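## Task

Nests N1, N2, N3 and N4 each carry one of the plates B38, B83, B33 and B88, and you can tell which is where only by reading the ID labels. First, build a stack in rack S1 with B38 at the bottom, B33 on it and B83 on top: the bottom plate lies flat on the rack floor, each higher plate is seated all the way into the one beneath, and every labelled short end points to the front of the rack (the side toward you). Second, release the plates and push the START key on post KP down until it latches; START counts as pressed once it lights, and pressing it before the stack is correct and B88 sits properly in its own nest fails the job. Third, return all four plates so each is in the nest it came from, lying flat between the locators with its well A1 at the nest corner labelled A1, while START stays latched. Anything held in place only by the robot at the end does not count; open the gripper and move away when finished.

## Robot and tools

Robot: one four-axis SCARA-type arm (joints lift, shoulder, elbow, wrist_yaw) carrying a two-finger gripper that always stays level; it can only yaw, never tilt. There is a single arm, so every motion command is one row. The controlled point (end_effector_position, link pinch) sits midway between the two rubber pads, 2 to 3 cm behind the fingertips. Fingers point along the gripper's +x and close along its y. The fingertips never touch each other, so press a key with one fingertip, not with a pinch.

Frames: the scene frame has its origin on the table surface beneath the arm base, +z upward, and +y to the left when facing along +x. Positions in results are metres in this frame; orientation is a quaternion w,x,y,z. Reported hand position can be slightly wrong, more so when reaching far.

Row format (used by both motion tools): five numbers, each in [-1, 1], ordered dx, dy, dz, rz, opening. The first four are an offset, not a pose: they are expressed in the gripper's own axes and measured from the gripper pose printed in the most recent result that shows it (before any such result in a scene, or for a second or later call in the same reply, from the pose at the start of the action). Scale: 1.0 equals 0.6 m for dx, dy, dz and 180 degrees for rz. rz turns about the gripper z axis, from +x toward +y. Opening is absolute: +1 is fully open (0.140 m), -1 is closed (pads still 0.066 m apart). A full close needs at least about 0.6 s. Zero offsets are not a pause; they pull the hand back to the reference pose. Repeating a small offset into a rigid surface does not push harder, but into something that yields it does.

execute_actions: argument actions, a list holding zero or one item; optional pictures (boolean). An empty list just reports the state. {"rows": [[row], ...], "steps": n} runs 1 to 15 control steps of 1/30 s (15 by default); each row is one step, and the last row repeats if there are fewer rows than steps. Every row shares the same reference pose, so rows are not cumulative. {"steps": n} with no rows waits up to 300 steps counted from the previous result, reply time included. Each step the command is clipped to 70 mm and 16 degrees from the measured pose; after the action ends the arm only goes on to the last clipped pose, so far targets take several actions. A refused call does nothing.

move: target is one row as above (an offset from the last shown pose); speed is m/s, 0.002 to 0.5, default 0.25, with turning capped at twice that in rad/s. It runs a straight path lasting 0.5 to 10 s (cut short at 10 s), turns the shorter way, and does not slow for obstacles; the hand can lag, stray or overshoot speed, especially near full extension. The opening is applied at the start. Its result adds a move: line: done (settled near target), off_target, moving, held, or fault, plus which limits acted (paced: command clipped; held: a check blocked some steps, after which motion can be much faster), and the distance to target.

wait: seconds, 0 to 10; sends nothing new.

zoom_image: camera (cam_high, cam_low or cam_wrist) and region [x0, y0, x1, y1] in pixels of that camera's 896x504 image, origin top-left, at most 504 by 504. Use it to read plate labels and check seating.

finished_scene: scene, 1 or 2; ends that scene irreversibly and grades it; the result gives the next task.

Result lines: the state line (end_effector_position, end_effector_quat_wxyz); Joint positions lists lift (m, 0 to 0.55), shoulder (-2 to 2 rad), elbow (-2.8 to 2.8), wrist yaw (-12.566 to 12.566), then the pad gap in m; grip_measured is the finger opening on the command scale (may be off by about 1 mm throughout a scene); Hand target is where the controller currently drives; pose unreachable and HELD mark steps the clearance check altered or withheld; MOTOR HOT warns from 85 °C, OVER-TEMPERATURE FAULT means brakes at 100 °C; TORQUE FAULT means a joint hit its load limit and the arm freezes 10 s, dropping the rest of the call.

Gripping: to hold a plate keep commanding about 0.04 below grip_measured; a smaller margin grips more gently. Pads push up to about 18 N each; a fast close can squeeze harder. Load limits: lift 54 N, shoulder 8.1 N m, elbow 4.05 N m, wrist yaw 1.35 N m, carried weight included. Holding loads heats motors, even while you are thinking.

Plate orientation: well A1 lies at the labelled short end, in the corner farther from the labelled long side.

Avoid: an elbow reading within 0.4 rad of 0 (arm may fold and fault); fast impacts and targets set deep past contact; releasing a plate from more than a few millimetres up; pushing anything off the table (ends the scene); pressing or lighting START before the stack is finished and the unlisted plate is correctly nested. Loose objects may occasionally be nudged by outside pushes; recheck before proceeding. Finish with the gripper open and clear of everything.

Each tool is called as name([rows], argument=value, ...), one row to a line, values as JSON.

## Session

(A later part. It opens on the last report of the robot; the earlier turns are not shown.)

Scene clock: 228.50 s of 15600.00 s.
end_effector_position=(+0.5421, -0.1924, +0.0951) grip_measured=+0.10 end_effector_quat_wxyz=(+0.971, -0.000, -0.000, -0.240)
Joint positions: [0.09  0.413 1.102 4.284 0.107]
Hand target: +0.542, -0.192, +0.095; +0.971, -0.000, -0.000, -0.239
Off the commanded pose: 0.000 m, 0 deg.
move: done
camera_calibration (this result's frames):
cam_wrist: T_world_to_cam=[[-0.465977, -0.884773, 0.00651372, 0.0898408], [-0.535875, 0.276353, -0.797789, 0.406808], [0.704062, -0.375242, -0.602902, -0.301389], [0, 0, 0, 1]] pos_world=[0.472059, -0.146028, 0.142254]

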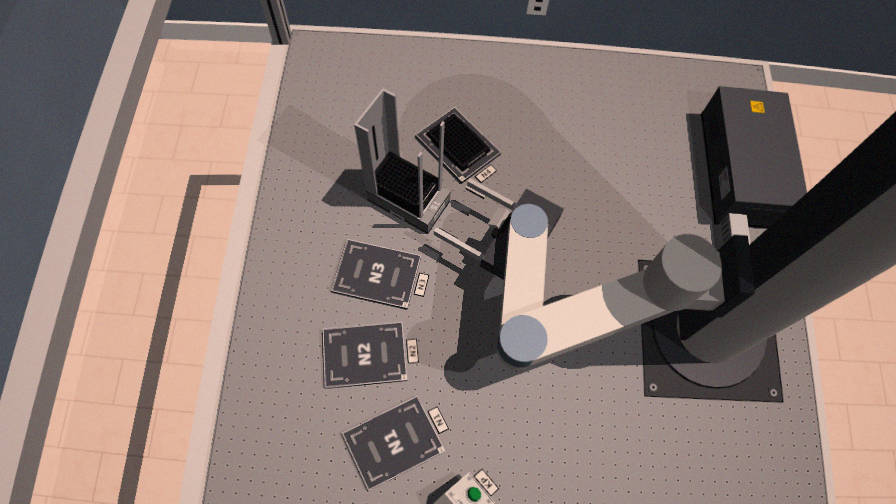

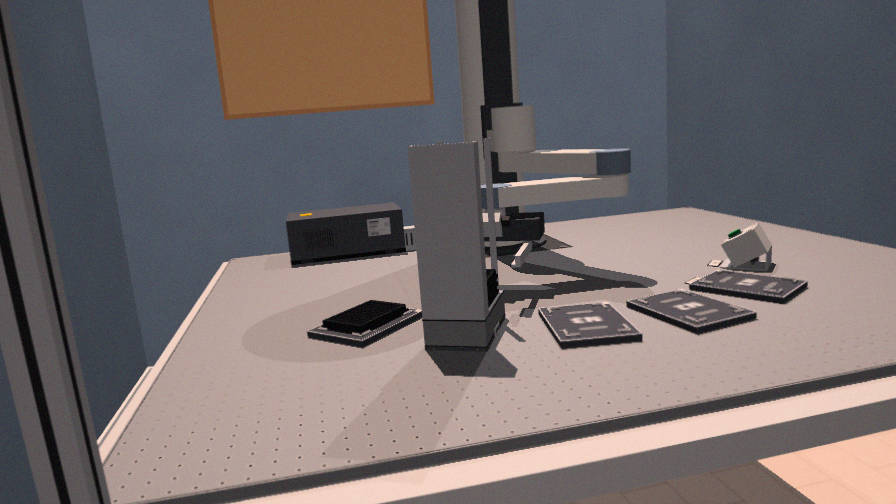

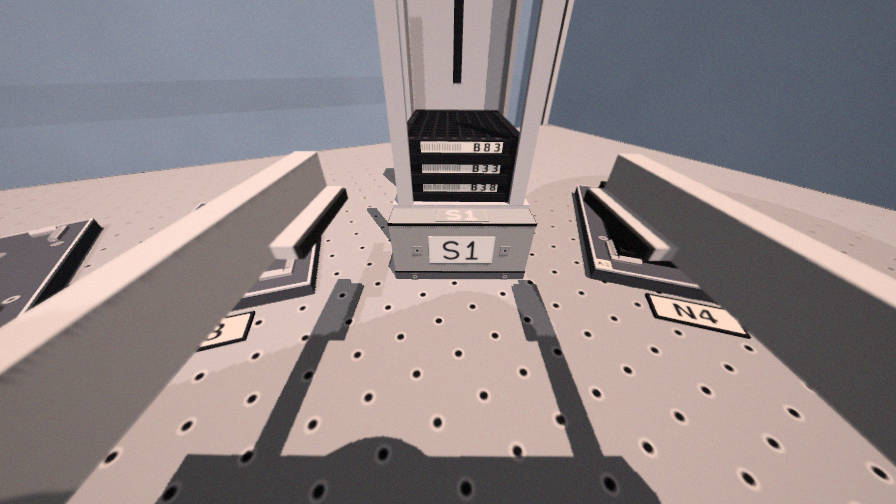

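zoom_image(camera="cam_wrist", region=[390,100,550,220])

move(target=[0,-0.12,0.06,-0.12,0.1])

Region (390, 100, 550, 220) of cam_wrist's 896x504 image, scaled by 3.150, with more detail than that image has; it fills the top 378 rows of this view, and the rest is white.

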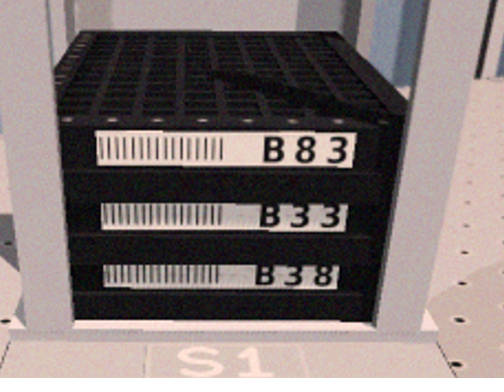

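Scene clock: 232.43 s of 15600.00 s.
end_effector_position=(+0.5085, -0.2562, +0.1311) grip_measured=+0.10 end_effector_quat_wxyz=(+0.909, -0.000, -0.000, -0.417)
Joint positions: [0.126 0.323 1.151 3.949 0.107]
Hand target: +0.509, -0.256, +0.131; +0.909, -0.000, -0.000, -0.417
Off the commanded pose: 0.000 m, 0 deg.
move: done
camera_calibration (this result's frames):
cam_wrist: T_world_to_cam=[[-0.758999, -0.651059, 0.00651372, 0.226441], [-0.396486, 0.454238, -0.797789, 0.409921], [0.516448, -0.608104, -0.602902, -0.244211], [0, 0, 0, 1]] pos_world=[0.460519, -0.187281, 0.178321]

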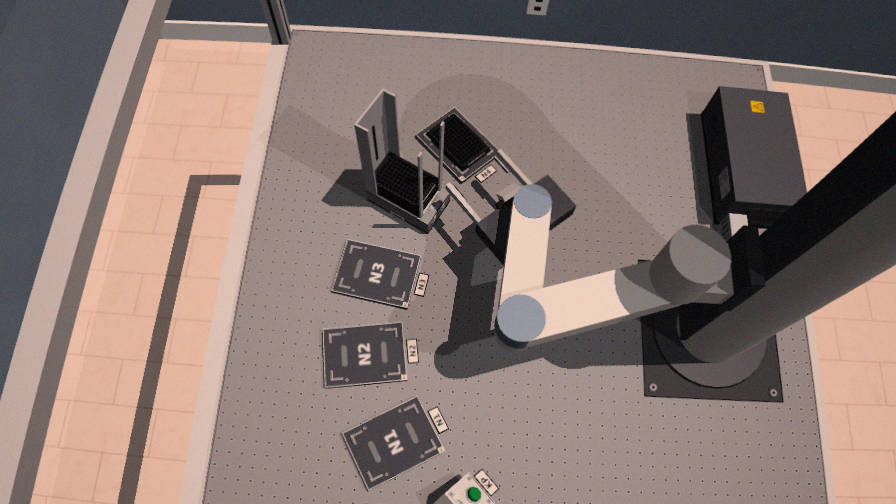

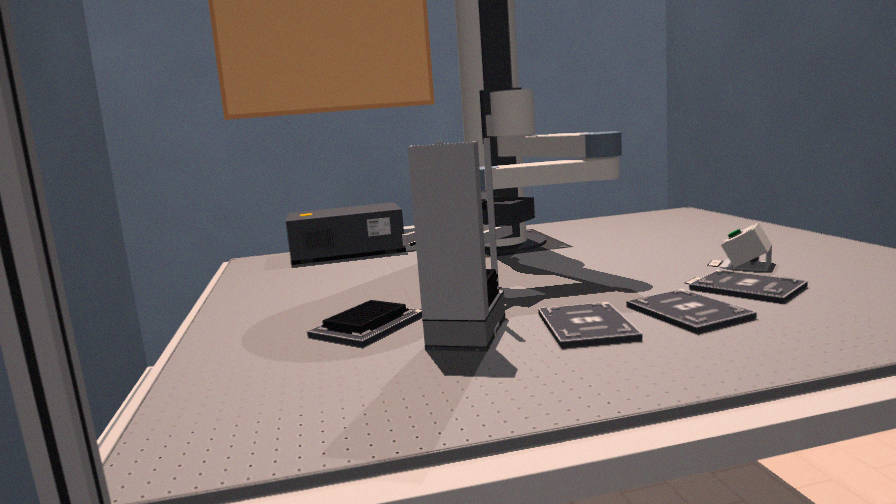

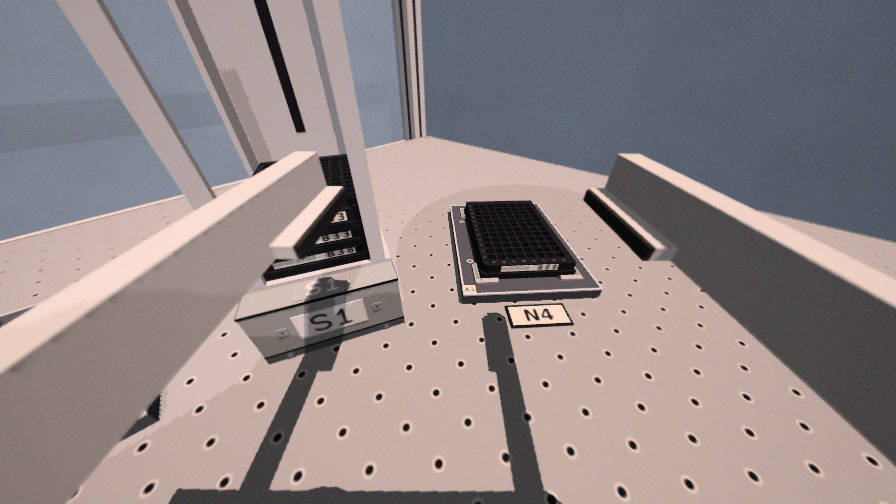

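move(target=[-0.1,0,0.05,0,-1])

move(target=[-0.618,0.51,0,0.552,-1], speed=0.4)

Scene clock: 241.60 s of 15600.00 s.
end_effector_position=(+0.4694, -0.2106, +0.1612) grip_measured=-1.00 end_effector_quat_wxyz=(+0.909, -0.000, -0.000, -0.417)
Joint positions: [0.156 0.489 0.897 4.036 0.066]
Hand target: +0.469, -0.211, +0.161; +0.909, -0.000, -0.000, -0.417
Off the commanded pose: 0.000 m, 0 deg.
After step 90, 5.43 s passed at rest.
move: done
camera_calibration (this result's frames):
cam_wrist: T_world_to_cam=[[-0.759079, -0.650966, 0.00651372, 0.226228], [-0.39643, 0.454286, -0.797789, 0.397693], [0.516375, -0.608167, -0.602902, -0.178162], [0, 0, 0, 1]] pos_world=[0.421381, -0.141752, 0.208387]

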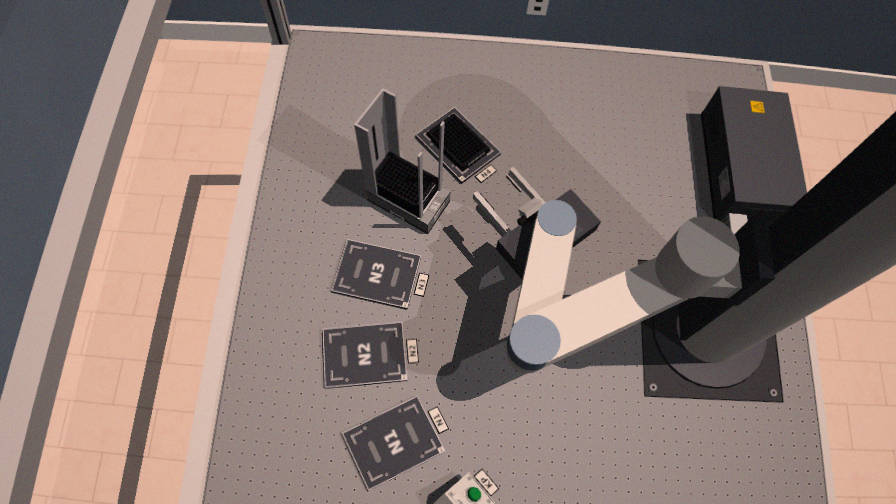

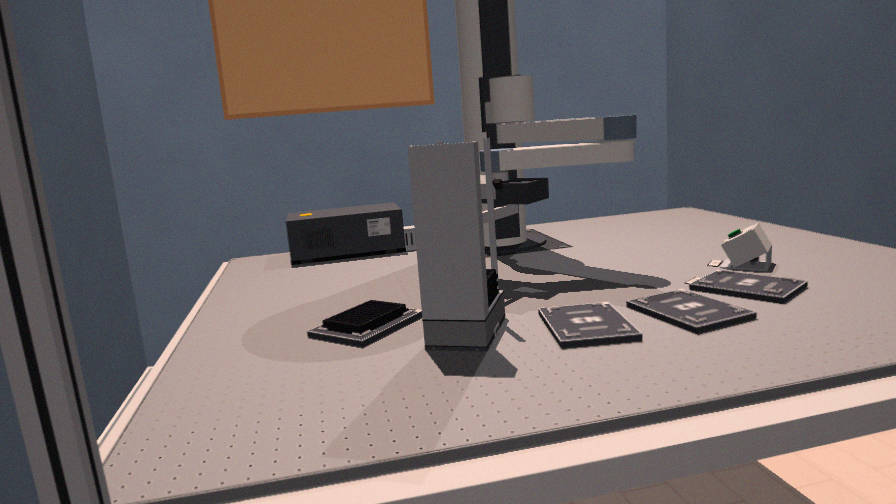

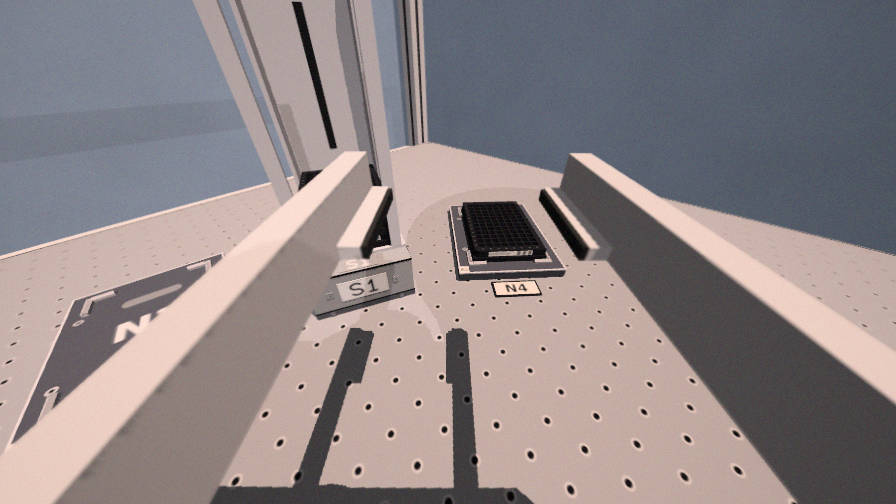

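Scene clock: 244.17 s of 15600.00 s.
end_effector_position=(+0.4596, +0.2702, +0.1612) grip_measured=-1.00 end_effector_quat_wxyz=(+0.906, -0.000, -0.000, +0.423)
Joint positions: [0.156 1.624 1.009 4.524 0.066]
Hand target: +0.460, +0.270, +0.161; +0.906, -0.000, -0.000, +0.423
Off the commanded pose: 0.000 m, 0 deg.
move: done
camera_calibration (this result's frames):
cam_wrist: T_world_to_cam=[[0.766098, -0.642691, 0.00651372, -0.171448], [-0.383515, -0.465241, -0.797789, 0.417899], [0.515762, 0.608686, -0.602902, -0.209183], [0, 0, 0, 1]] pos_world=[0.399505, 0.211563, 0.208395]

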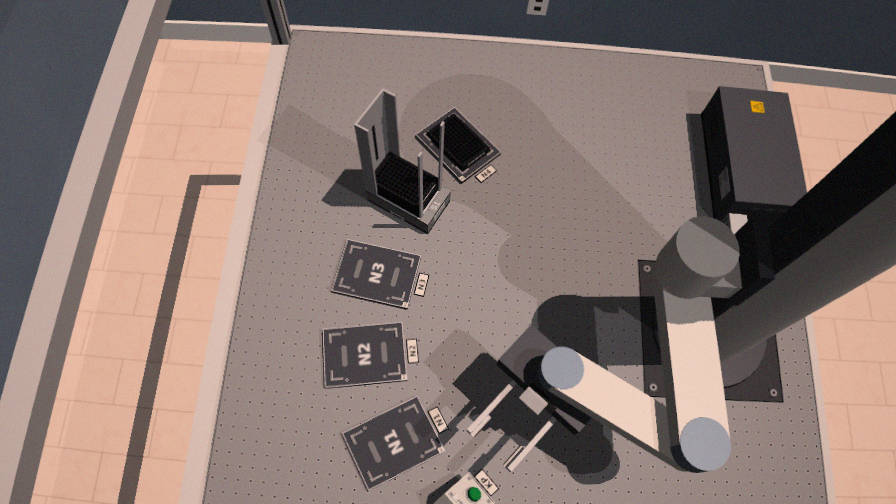

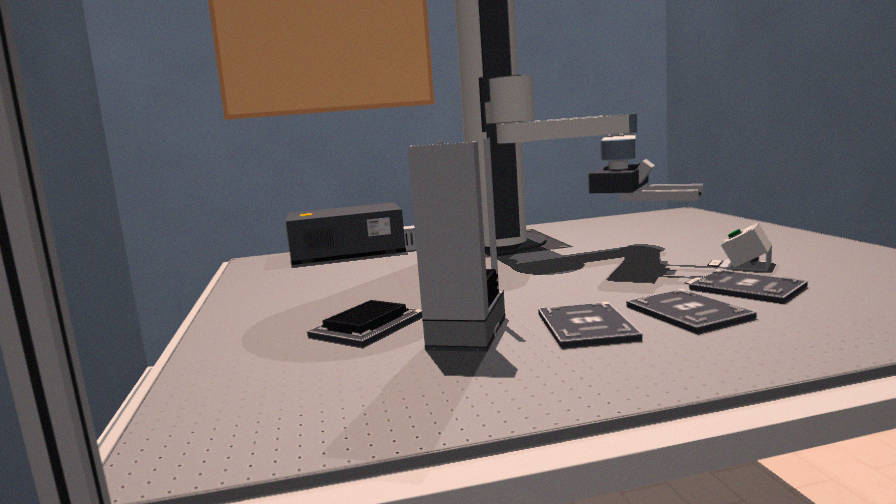

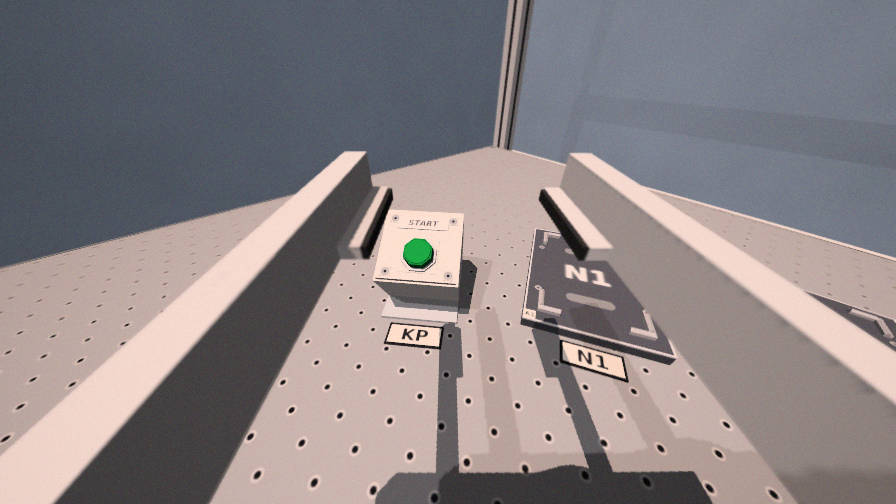

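Need depth; second view lower.

move(target=[0,0,-0.1,0,-1])

Scene clock: 246.57 s of 15600.00 s.
end_effector_position=(+0.4596, +0.2702, +0.1011) grip_measured=-1.00 end_effector_quat_wxyz=(+0.906, -0.000, -0.000, +0.423)
Joint positions: [0.096 1.624 1.009 4.524 0.066]
Hand target: +0.460, +0.270, +0.101; +0.906, -0.000, -0.000, +0.423
Off the commanded pose: 0.000 m, 0 deg.
move: done
camera_calibration (this result's frames):
cam_wrist: T_world_to_cam=[[0.766068, -0.642727, 0.00651372, -0.171044], [-0.383537, -0.465224, -0.797789, 0.369979], [0.51579, 0.608662, -0.602902, -0.245399], [0, 0, 0, 1]] pos_world=[0.399506, 0.211554, 0.148328]

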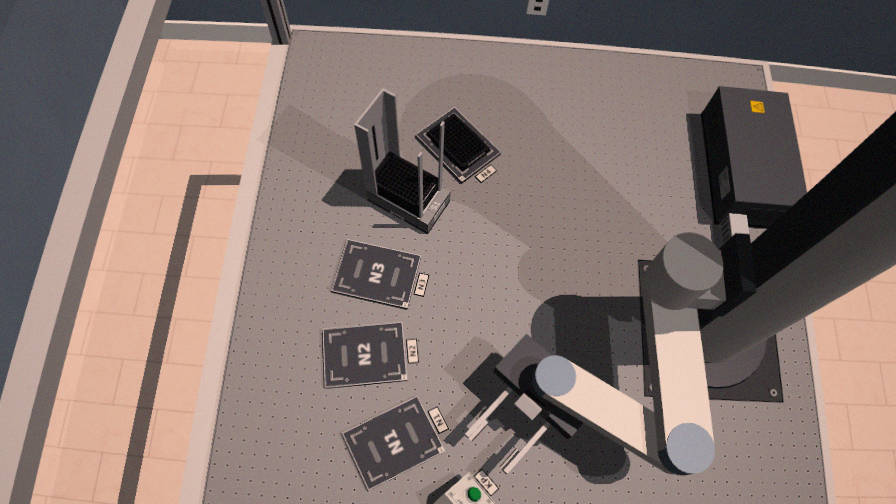

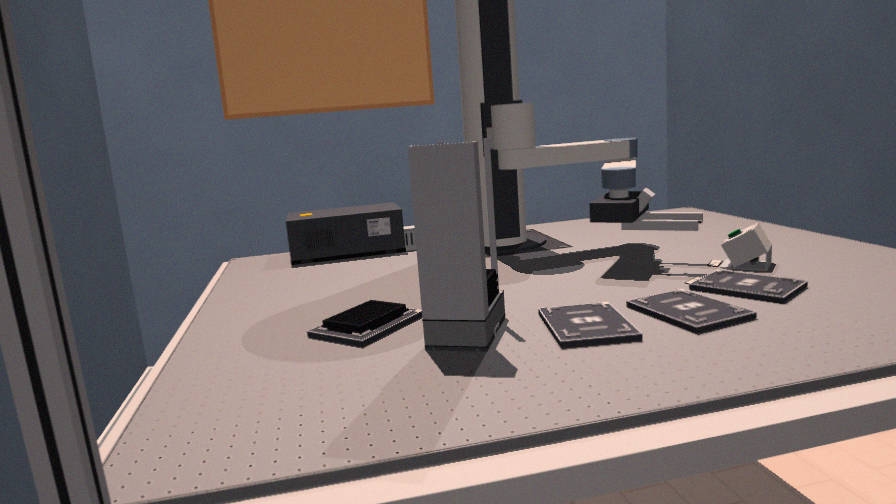

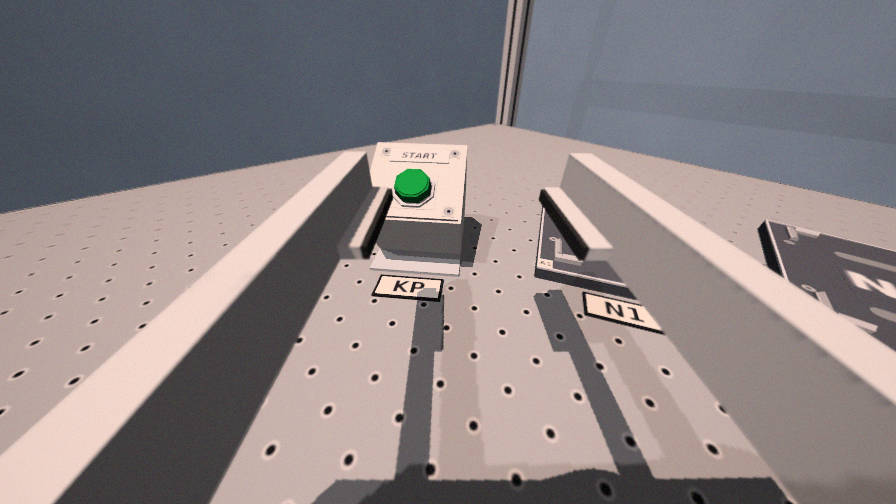

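move(target=[0.095,-0.013,-0.012,0,-1], speed=0.1)

move(target=[0.015,0,-0.015,0,-1], speed=0.01)

Scene clock: 252.37 s of 15600.00 s.
end_effector_position=(+0.5022, +0.3090, +0.0939) grip_measured=-1.00 end_effector_quat_wxyz=(+0.906, -0.000, -0.000, +0.423)
Joint positions: [0.089 1.534 1.276 4.348 0.066]
Hand target: +0.502, +0.309, +0.094; +0.906, -0.000, -0.000, +0.423
Off the commanded pose: 0.000 m, 0 deg.
After step 90, 1.93 s passed at rest.
move: done
camera_calibration (this result's frames):
cam_wrist: T_world_to_cam=[[0.766316, -0.642431, 0.00651372, -0.178855], [-0.383357, -0.465371, -0.797789, 0.398555], [0.515556, 0.608861, -0.602902, -0.295209], [0, 0, 0, 1]] pos_world=[0.442045, 0.250315, 0.141145]

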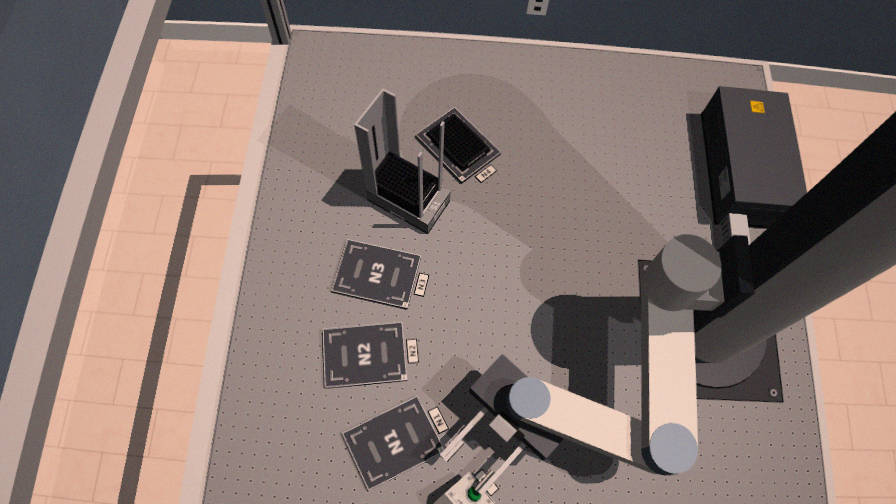

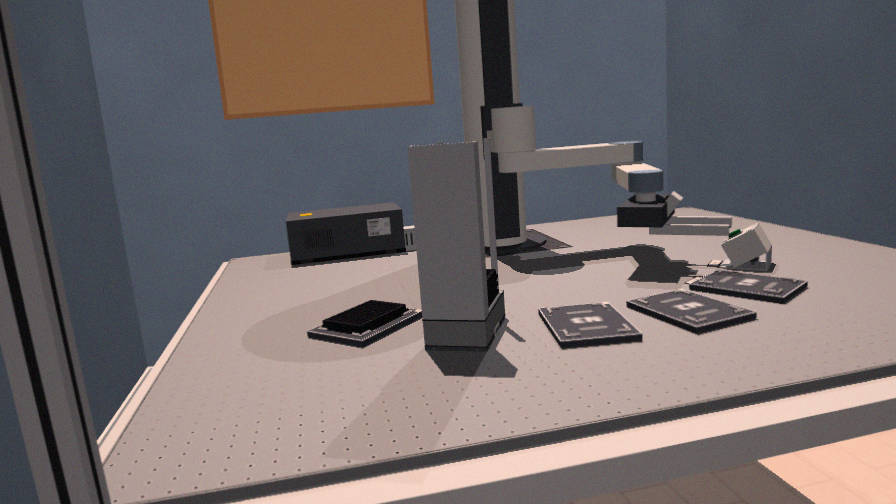

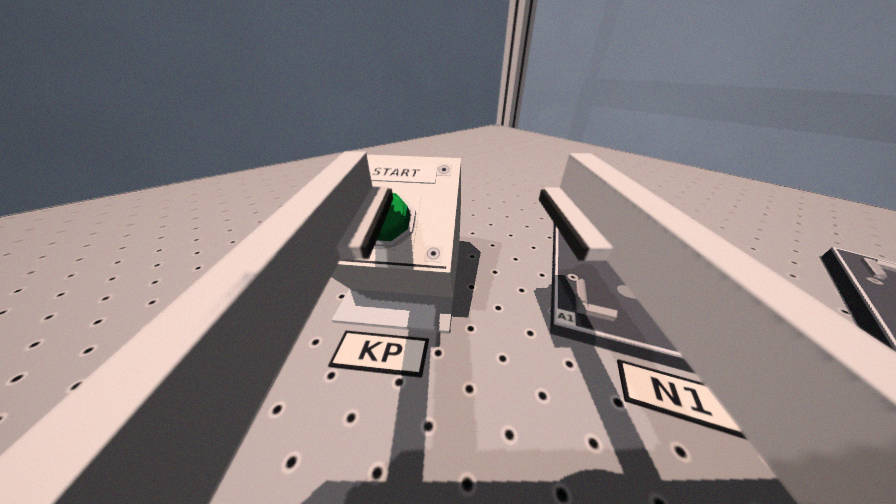

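Scene clock: 253.87 s of 15600.00 s.
end_effector_position=(+0.5078, +0.3157, +0.0850) grip_measured=-1.00 end_effector_quat_wxyz=(+0.906, -0.000, -0.000, +0.423)
Joint positions: [0.08  1.521 1.318 4.318 0.066]
Hand target: +0.508, +0.316, +0.085; +0.906, -0.000, -0.000, +0.423
Off the commanded pose: 0.000 m, 0 deg.
move: done
camera_calibration (this result's frames):
cam_wrist: T_world_to_cam=[[0.766517, -0.64219, 0.00651372, -0.178972], [-0.383211, -0.465492, -0.797789, 0.396692], [0.515364, 0.609023, -0.602902, -0.30752], [0, 0, 0, 1]] pos_world=[0.447687, 0.25701, 0.132238]

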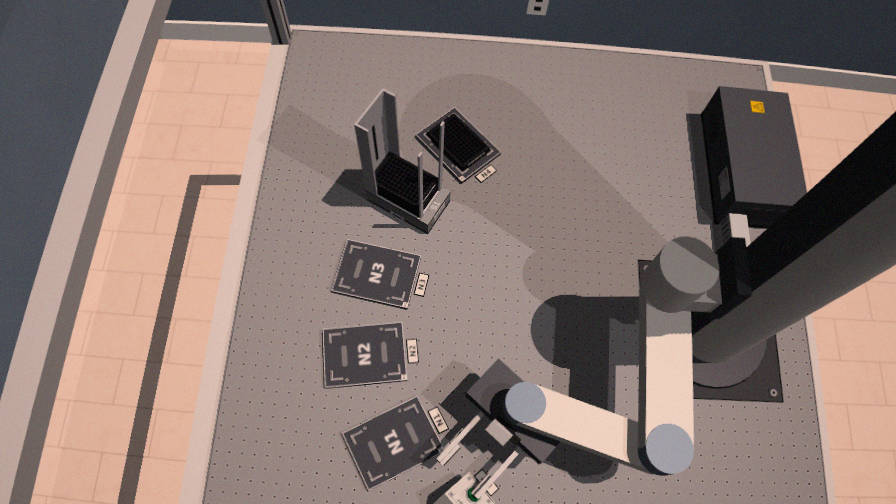

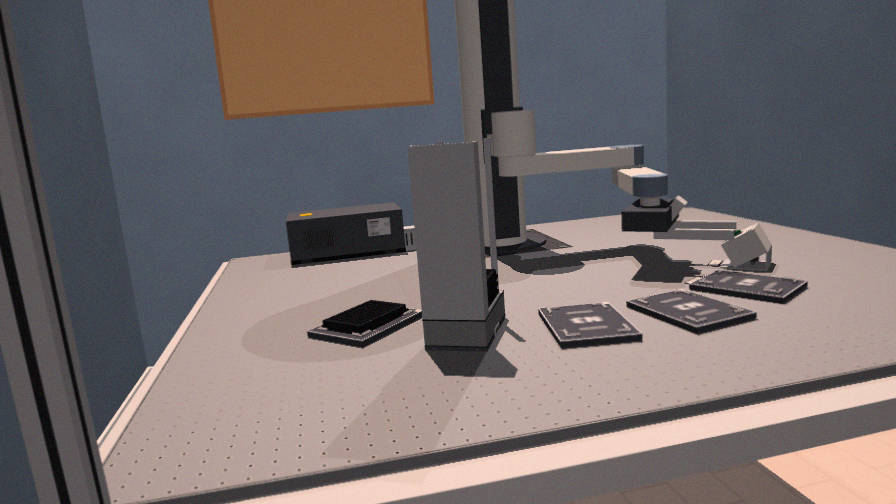

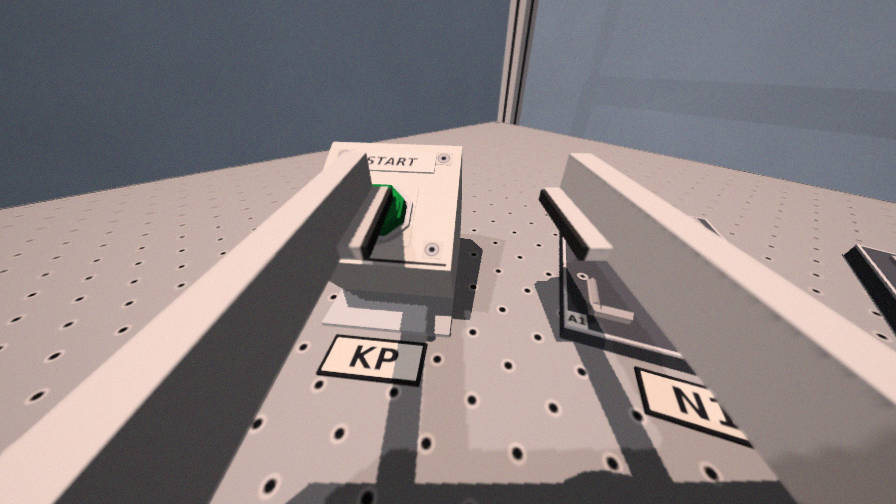

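move(target=[0.003,0,-0.01,0,-1], speed=0.01)

Scene clock: 257.03 s of 15600.00 s.
end_effector_position=(+0.5088, +0.3167, +0.0801) grip_measured=-1.00 end_effector_quat_wxyz=(+0.906, -0.000, -0.000, +0.423)
Joint positions: [0.075 1.519 1.325 4.314 0.066]
Hand target: +0.509, +0.317, +0.079; +0.906, -0.000, -0.000, +0.423
Off the commanded pose: 0.001 m, 0 deg.
move: done
camera_calibration (this result's frames):
cam_wrist: T_world_to_cam=[[0.76645, -0.642271, 0.00651372, -0.17902], [-0.38326, -0.465452, -0.797789, 0.393606], [0.515428, 0.608969, -0.602902, -0.311644], [0, 0, 0, 1]] pos_world=[0.448694, 0.258007, 0.12729]

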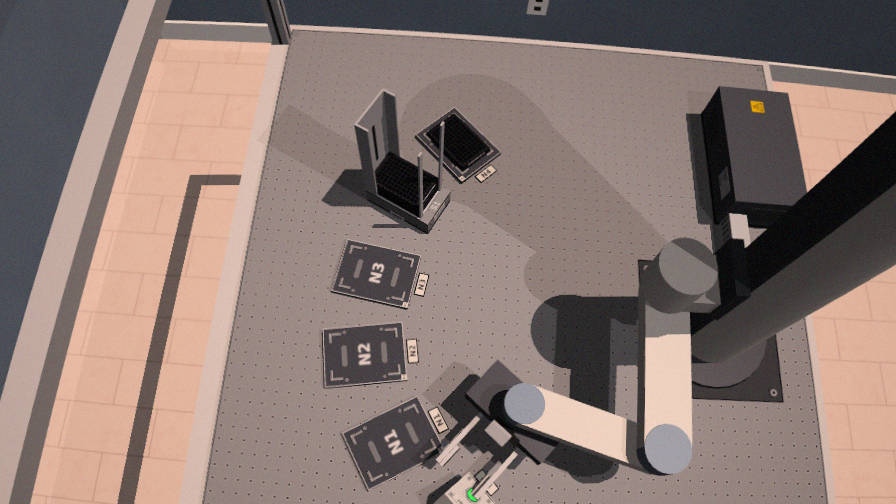

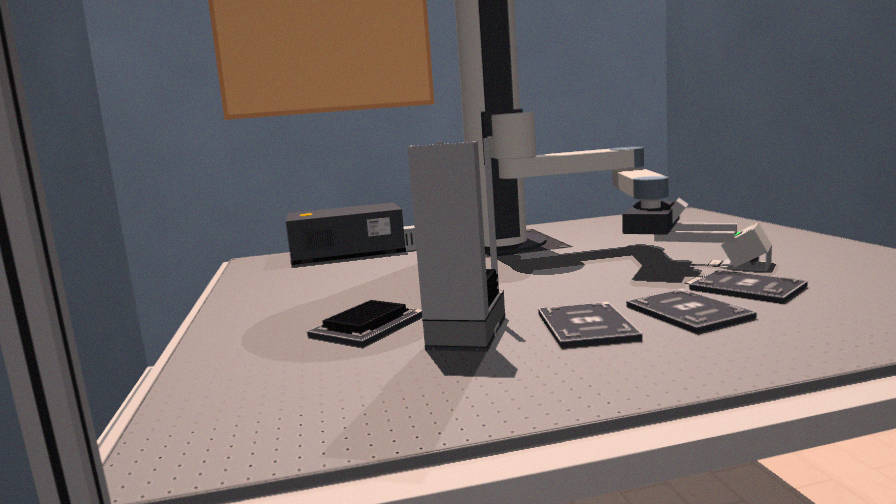

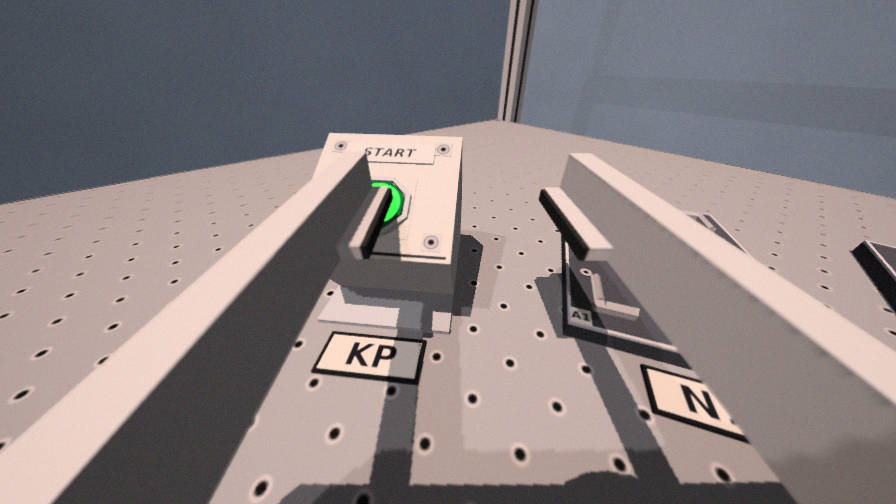

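move(target=[0,0,-0.004,0,-1], speed=0.01)

move(target=[-0.08,0,0.03,0,0.1], speed=0.1)

Scene clock: 272.07 s of 15600.00 s.
end_effector_position=(+0.5087, +0.3166, +0.0803) grip_measured=-1.00 end_effector_quat_wxyz=(+0.906, -0.000, -0.000, +0.423)
Joint positions: [0.075 1.519 1.325 4.314 0.066]
Hand target: +0.509, +0.317, +0.080; +0.906, -0.000, -0.000, +0.423
Off the commanded pose: 0.003 m, 0 deg.
TORQUE FAULT: the external load on joint 1 (lift) reached its load limit, and the arm stopped for 10 seconds. The arm's remaining commands of this call were not run. The arm holds where it stopped, with its grip as last carried out, and accepts commands again: back off and push less far. The arm stops again, at the same cost, whenever a joint's load reaches its limit.
After step 90, 1.50 s passed at rest.
move: fault
camera_calibration (this result's frames):
cam_wrist: T_world_to_cam=[[0.766579, -0.642117, 0.00651372, -0.179146], [-0.383166, -0.465529, -0.797789, 0.393683], [0.515306, 0.609072, -0.602902, -0.311375], [0, 0, 0, 1]] pos_world=[0.448629, 0.257888, 0.127514]

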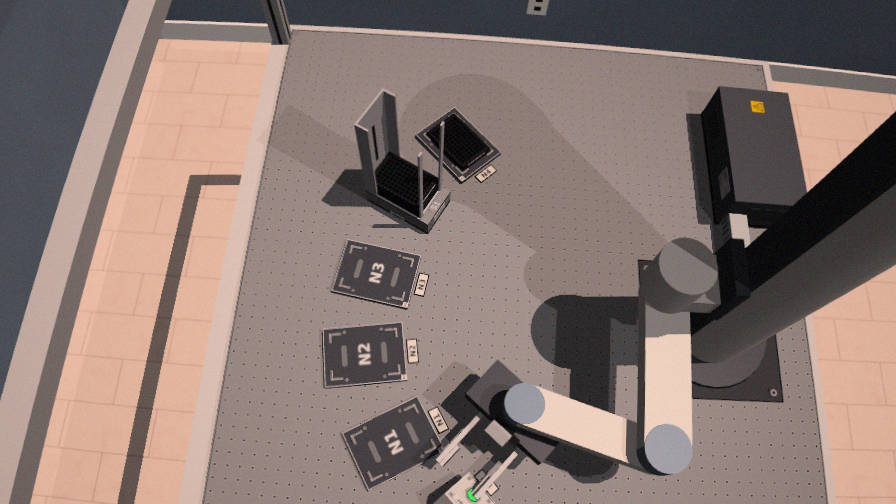

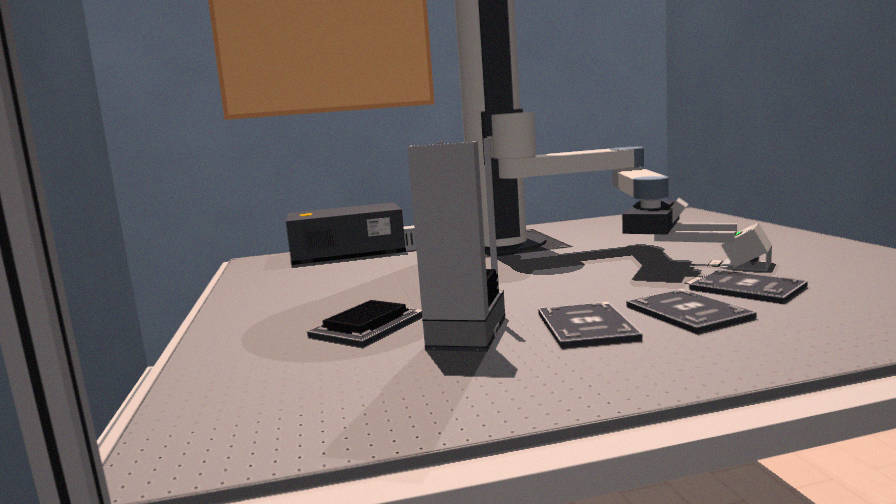

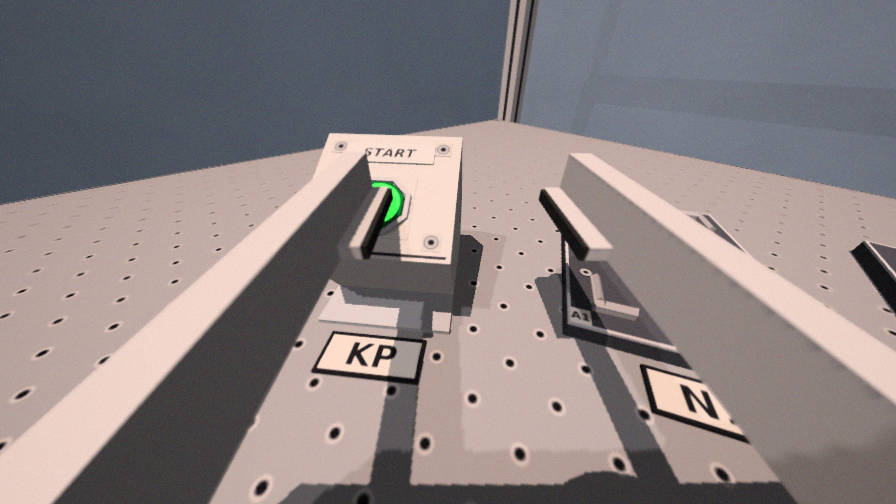

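not run: a fault stop came before this call.

move(target=[-0.08,0,0.0245,0,0.1], speed=0.1)

Scene clock: 275.07 s of 15600.00 s.
end_effector_position=(+0.4780, +0.2796, +0.0951) grip_measured=+0.10 end_effector_quat_wxyz=(+0.906, -0.000, -0.000, +0.423)
Joint positions: [0.09  1.575 1.101 4.481 0.107]
Hand target: +0.478, +0.280, +0.095; +0.906, -0.000, -0.000, +0.423
Off the commanded pose: 0.000 m, 0 deg.
move: done
camera_calibration (this result's frames):
cam_wrist: T_world_to_cam=[[0.766276, -0.642478, 0.00651372, -0.179171], [-0.383385, -0.465348, -0.797789, 0.376545], [0.515593, 0.608829, -0.602902, -0.264229], [0, 0, 0, 1]] pos_world=[0.417891, 0.220982, 0.142266]

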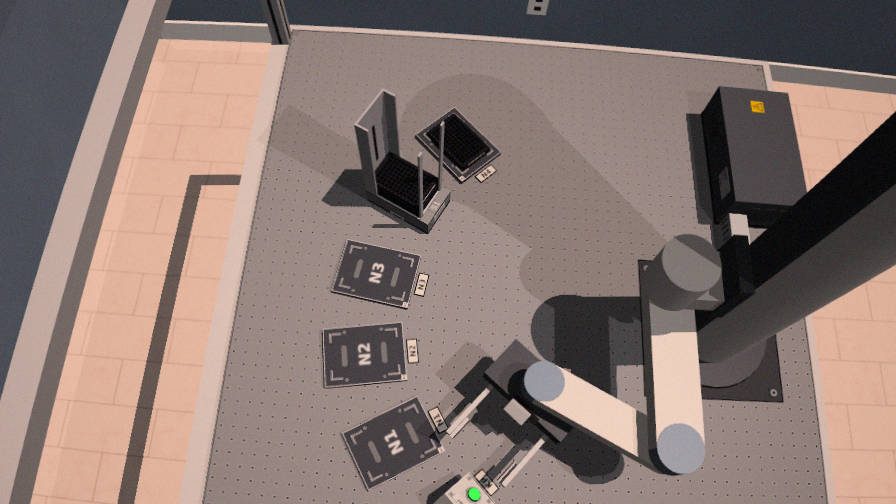

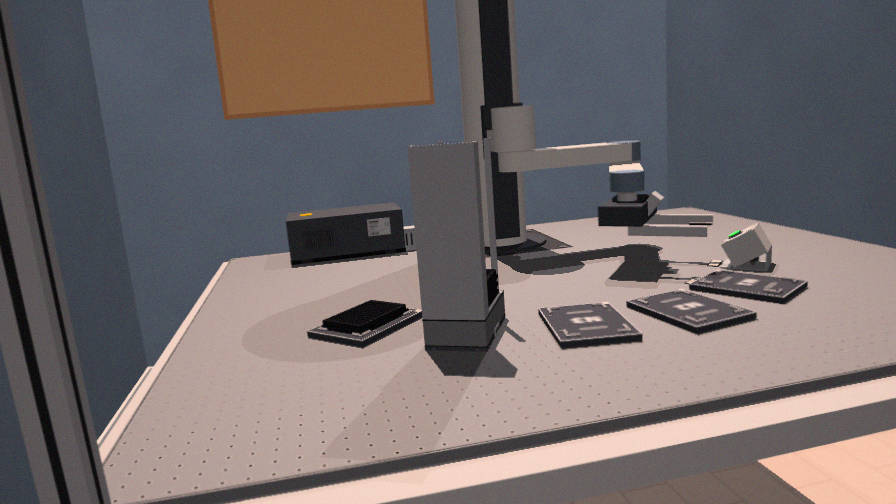

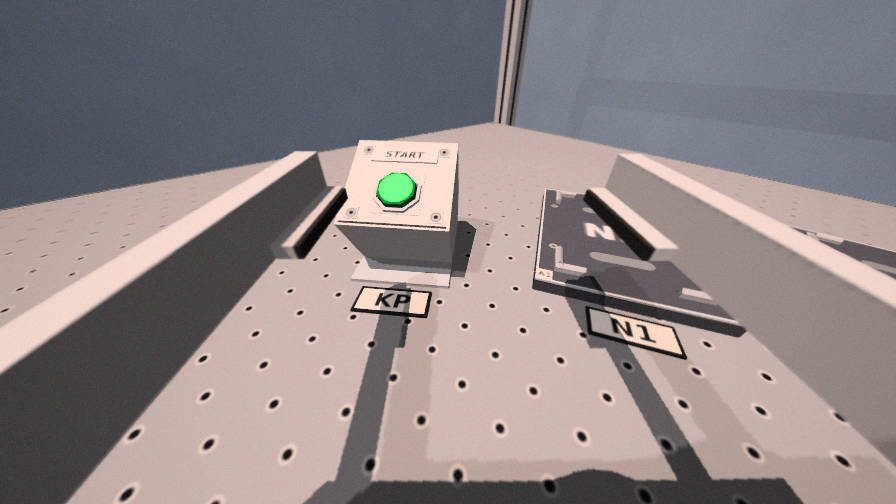

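move(target=[-0.5342,-0.5873,-0.001,-0.4322,0.1], speed=0.4)

Scene clock: 281.33 s of 15600.00 s.
end_effector_position=(+0.5427, -0.1924, +0.0945) grip_measured=+0.10 end_effector_quat_wxyz=(+0.971, -0.000, -0.000, -0.239)
Joint positions: [0.09  0.413 1.105 4.282 0.107]
Hand target: +0.543, -0.192, +0.094; +0.971, -0.000, -0.000, -0.240
Off the commanded pose: 0.000 m, 0 deg.
After step 90, 1.10 s passed at rest.
move: done
camera_calibration (this result's frames):
cam_wrist: T_world_to_cam=[[-0.46587, -0.884829, 0.00651372, 0.0900523], [-0.535909, 0.276287, -0.797789, 0.406737], [0.704107, -0.375156, -0.602902, -0.30216], [0, 0, 0, 1]] pos_world=[0.47268, -0.146053, 0.141731]

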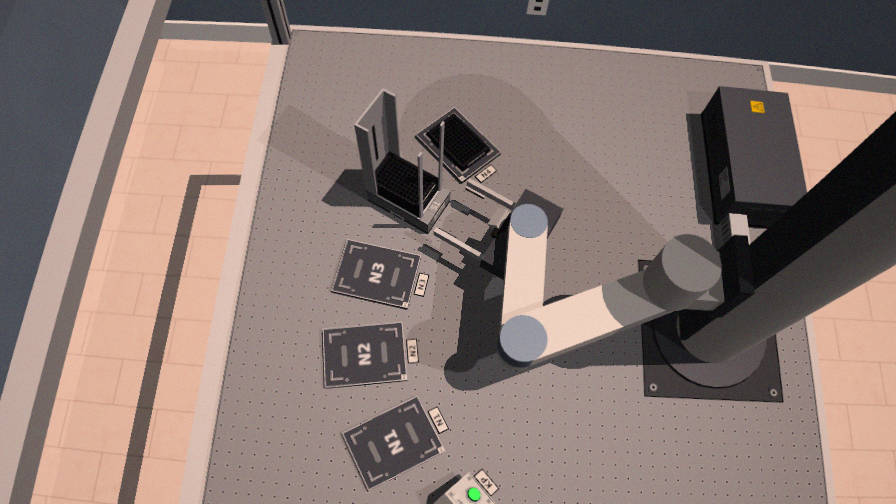

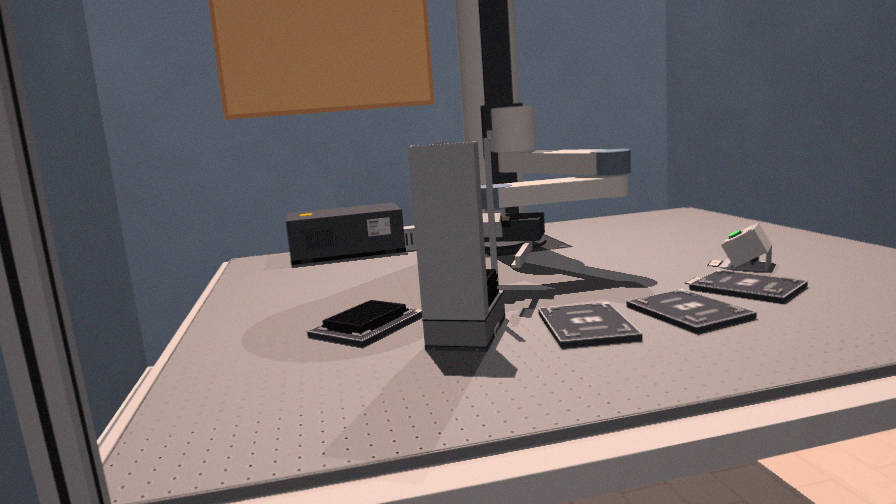

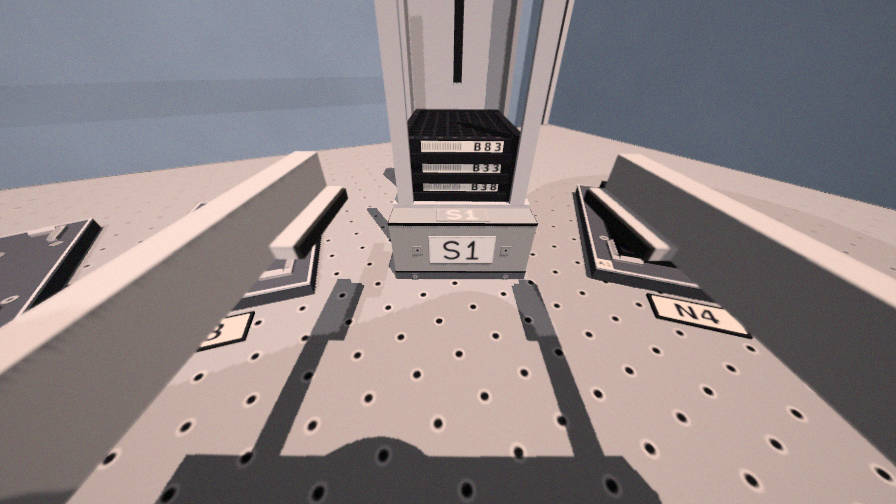

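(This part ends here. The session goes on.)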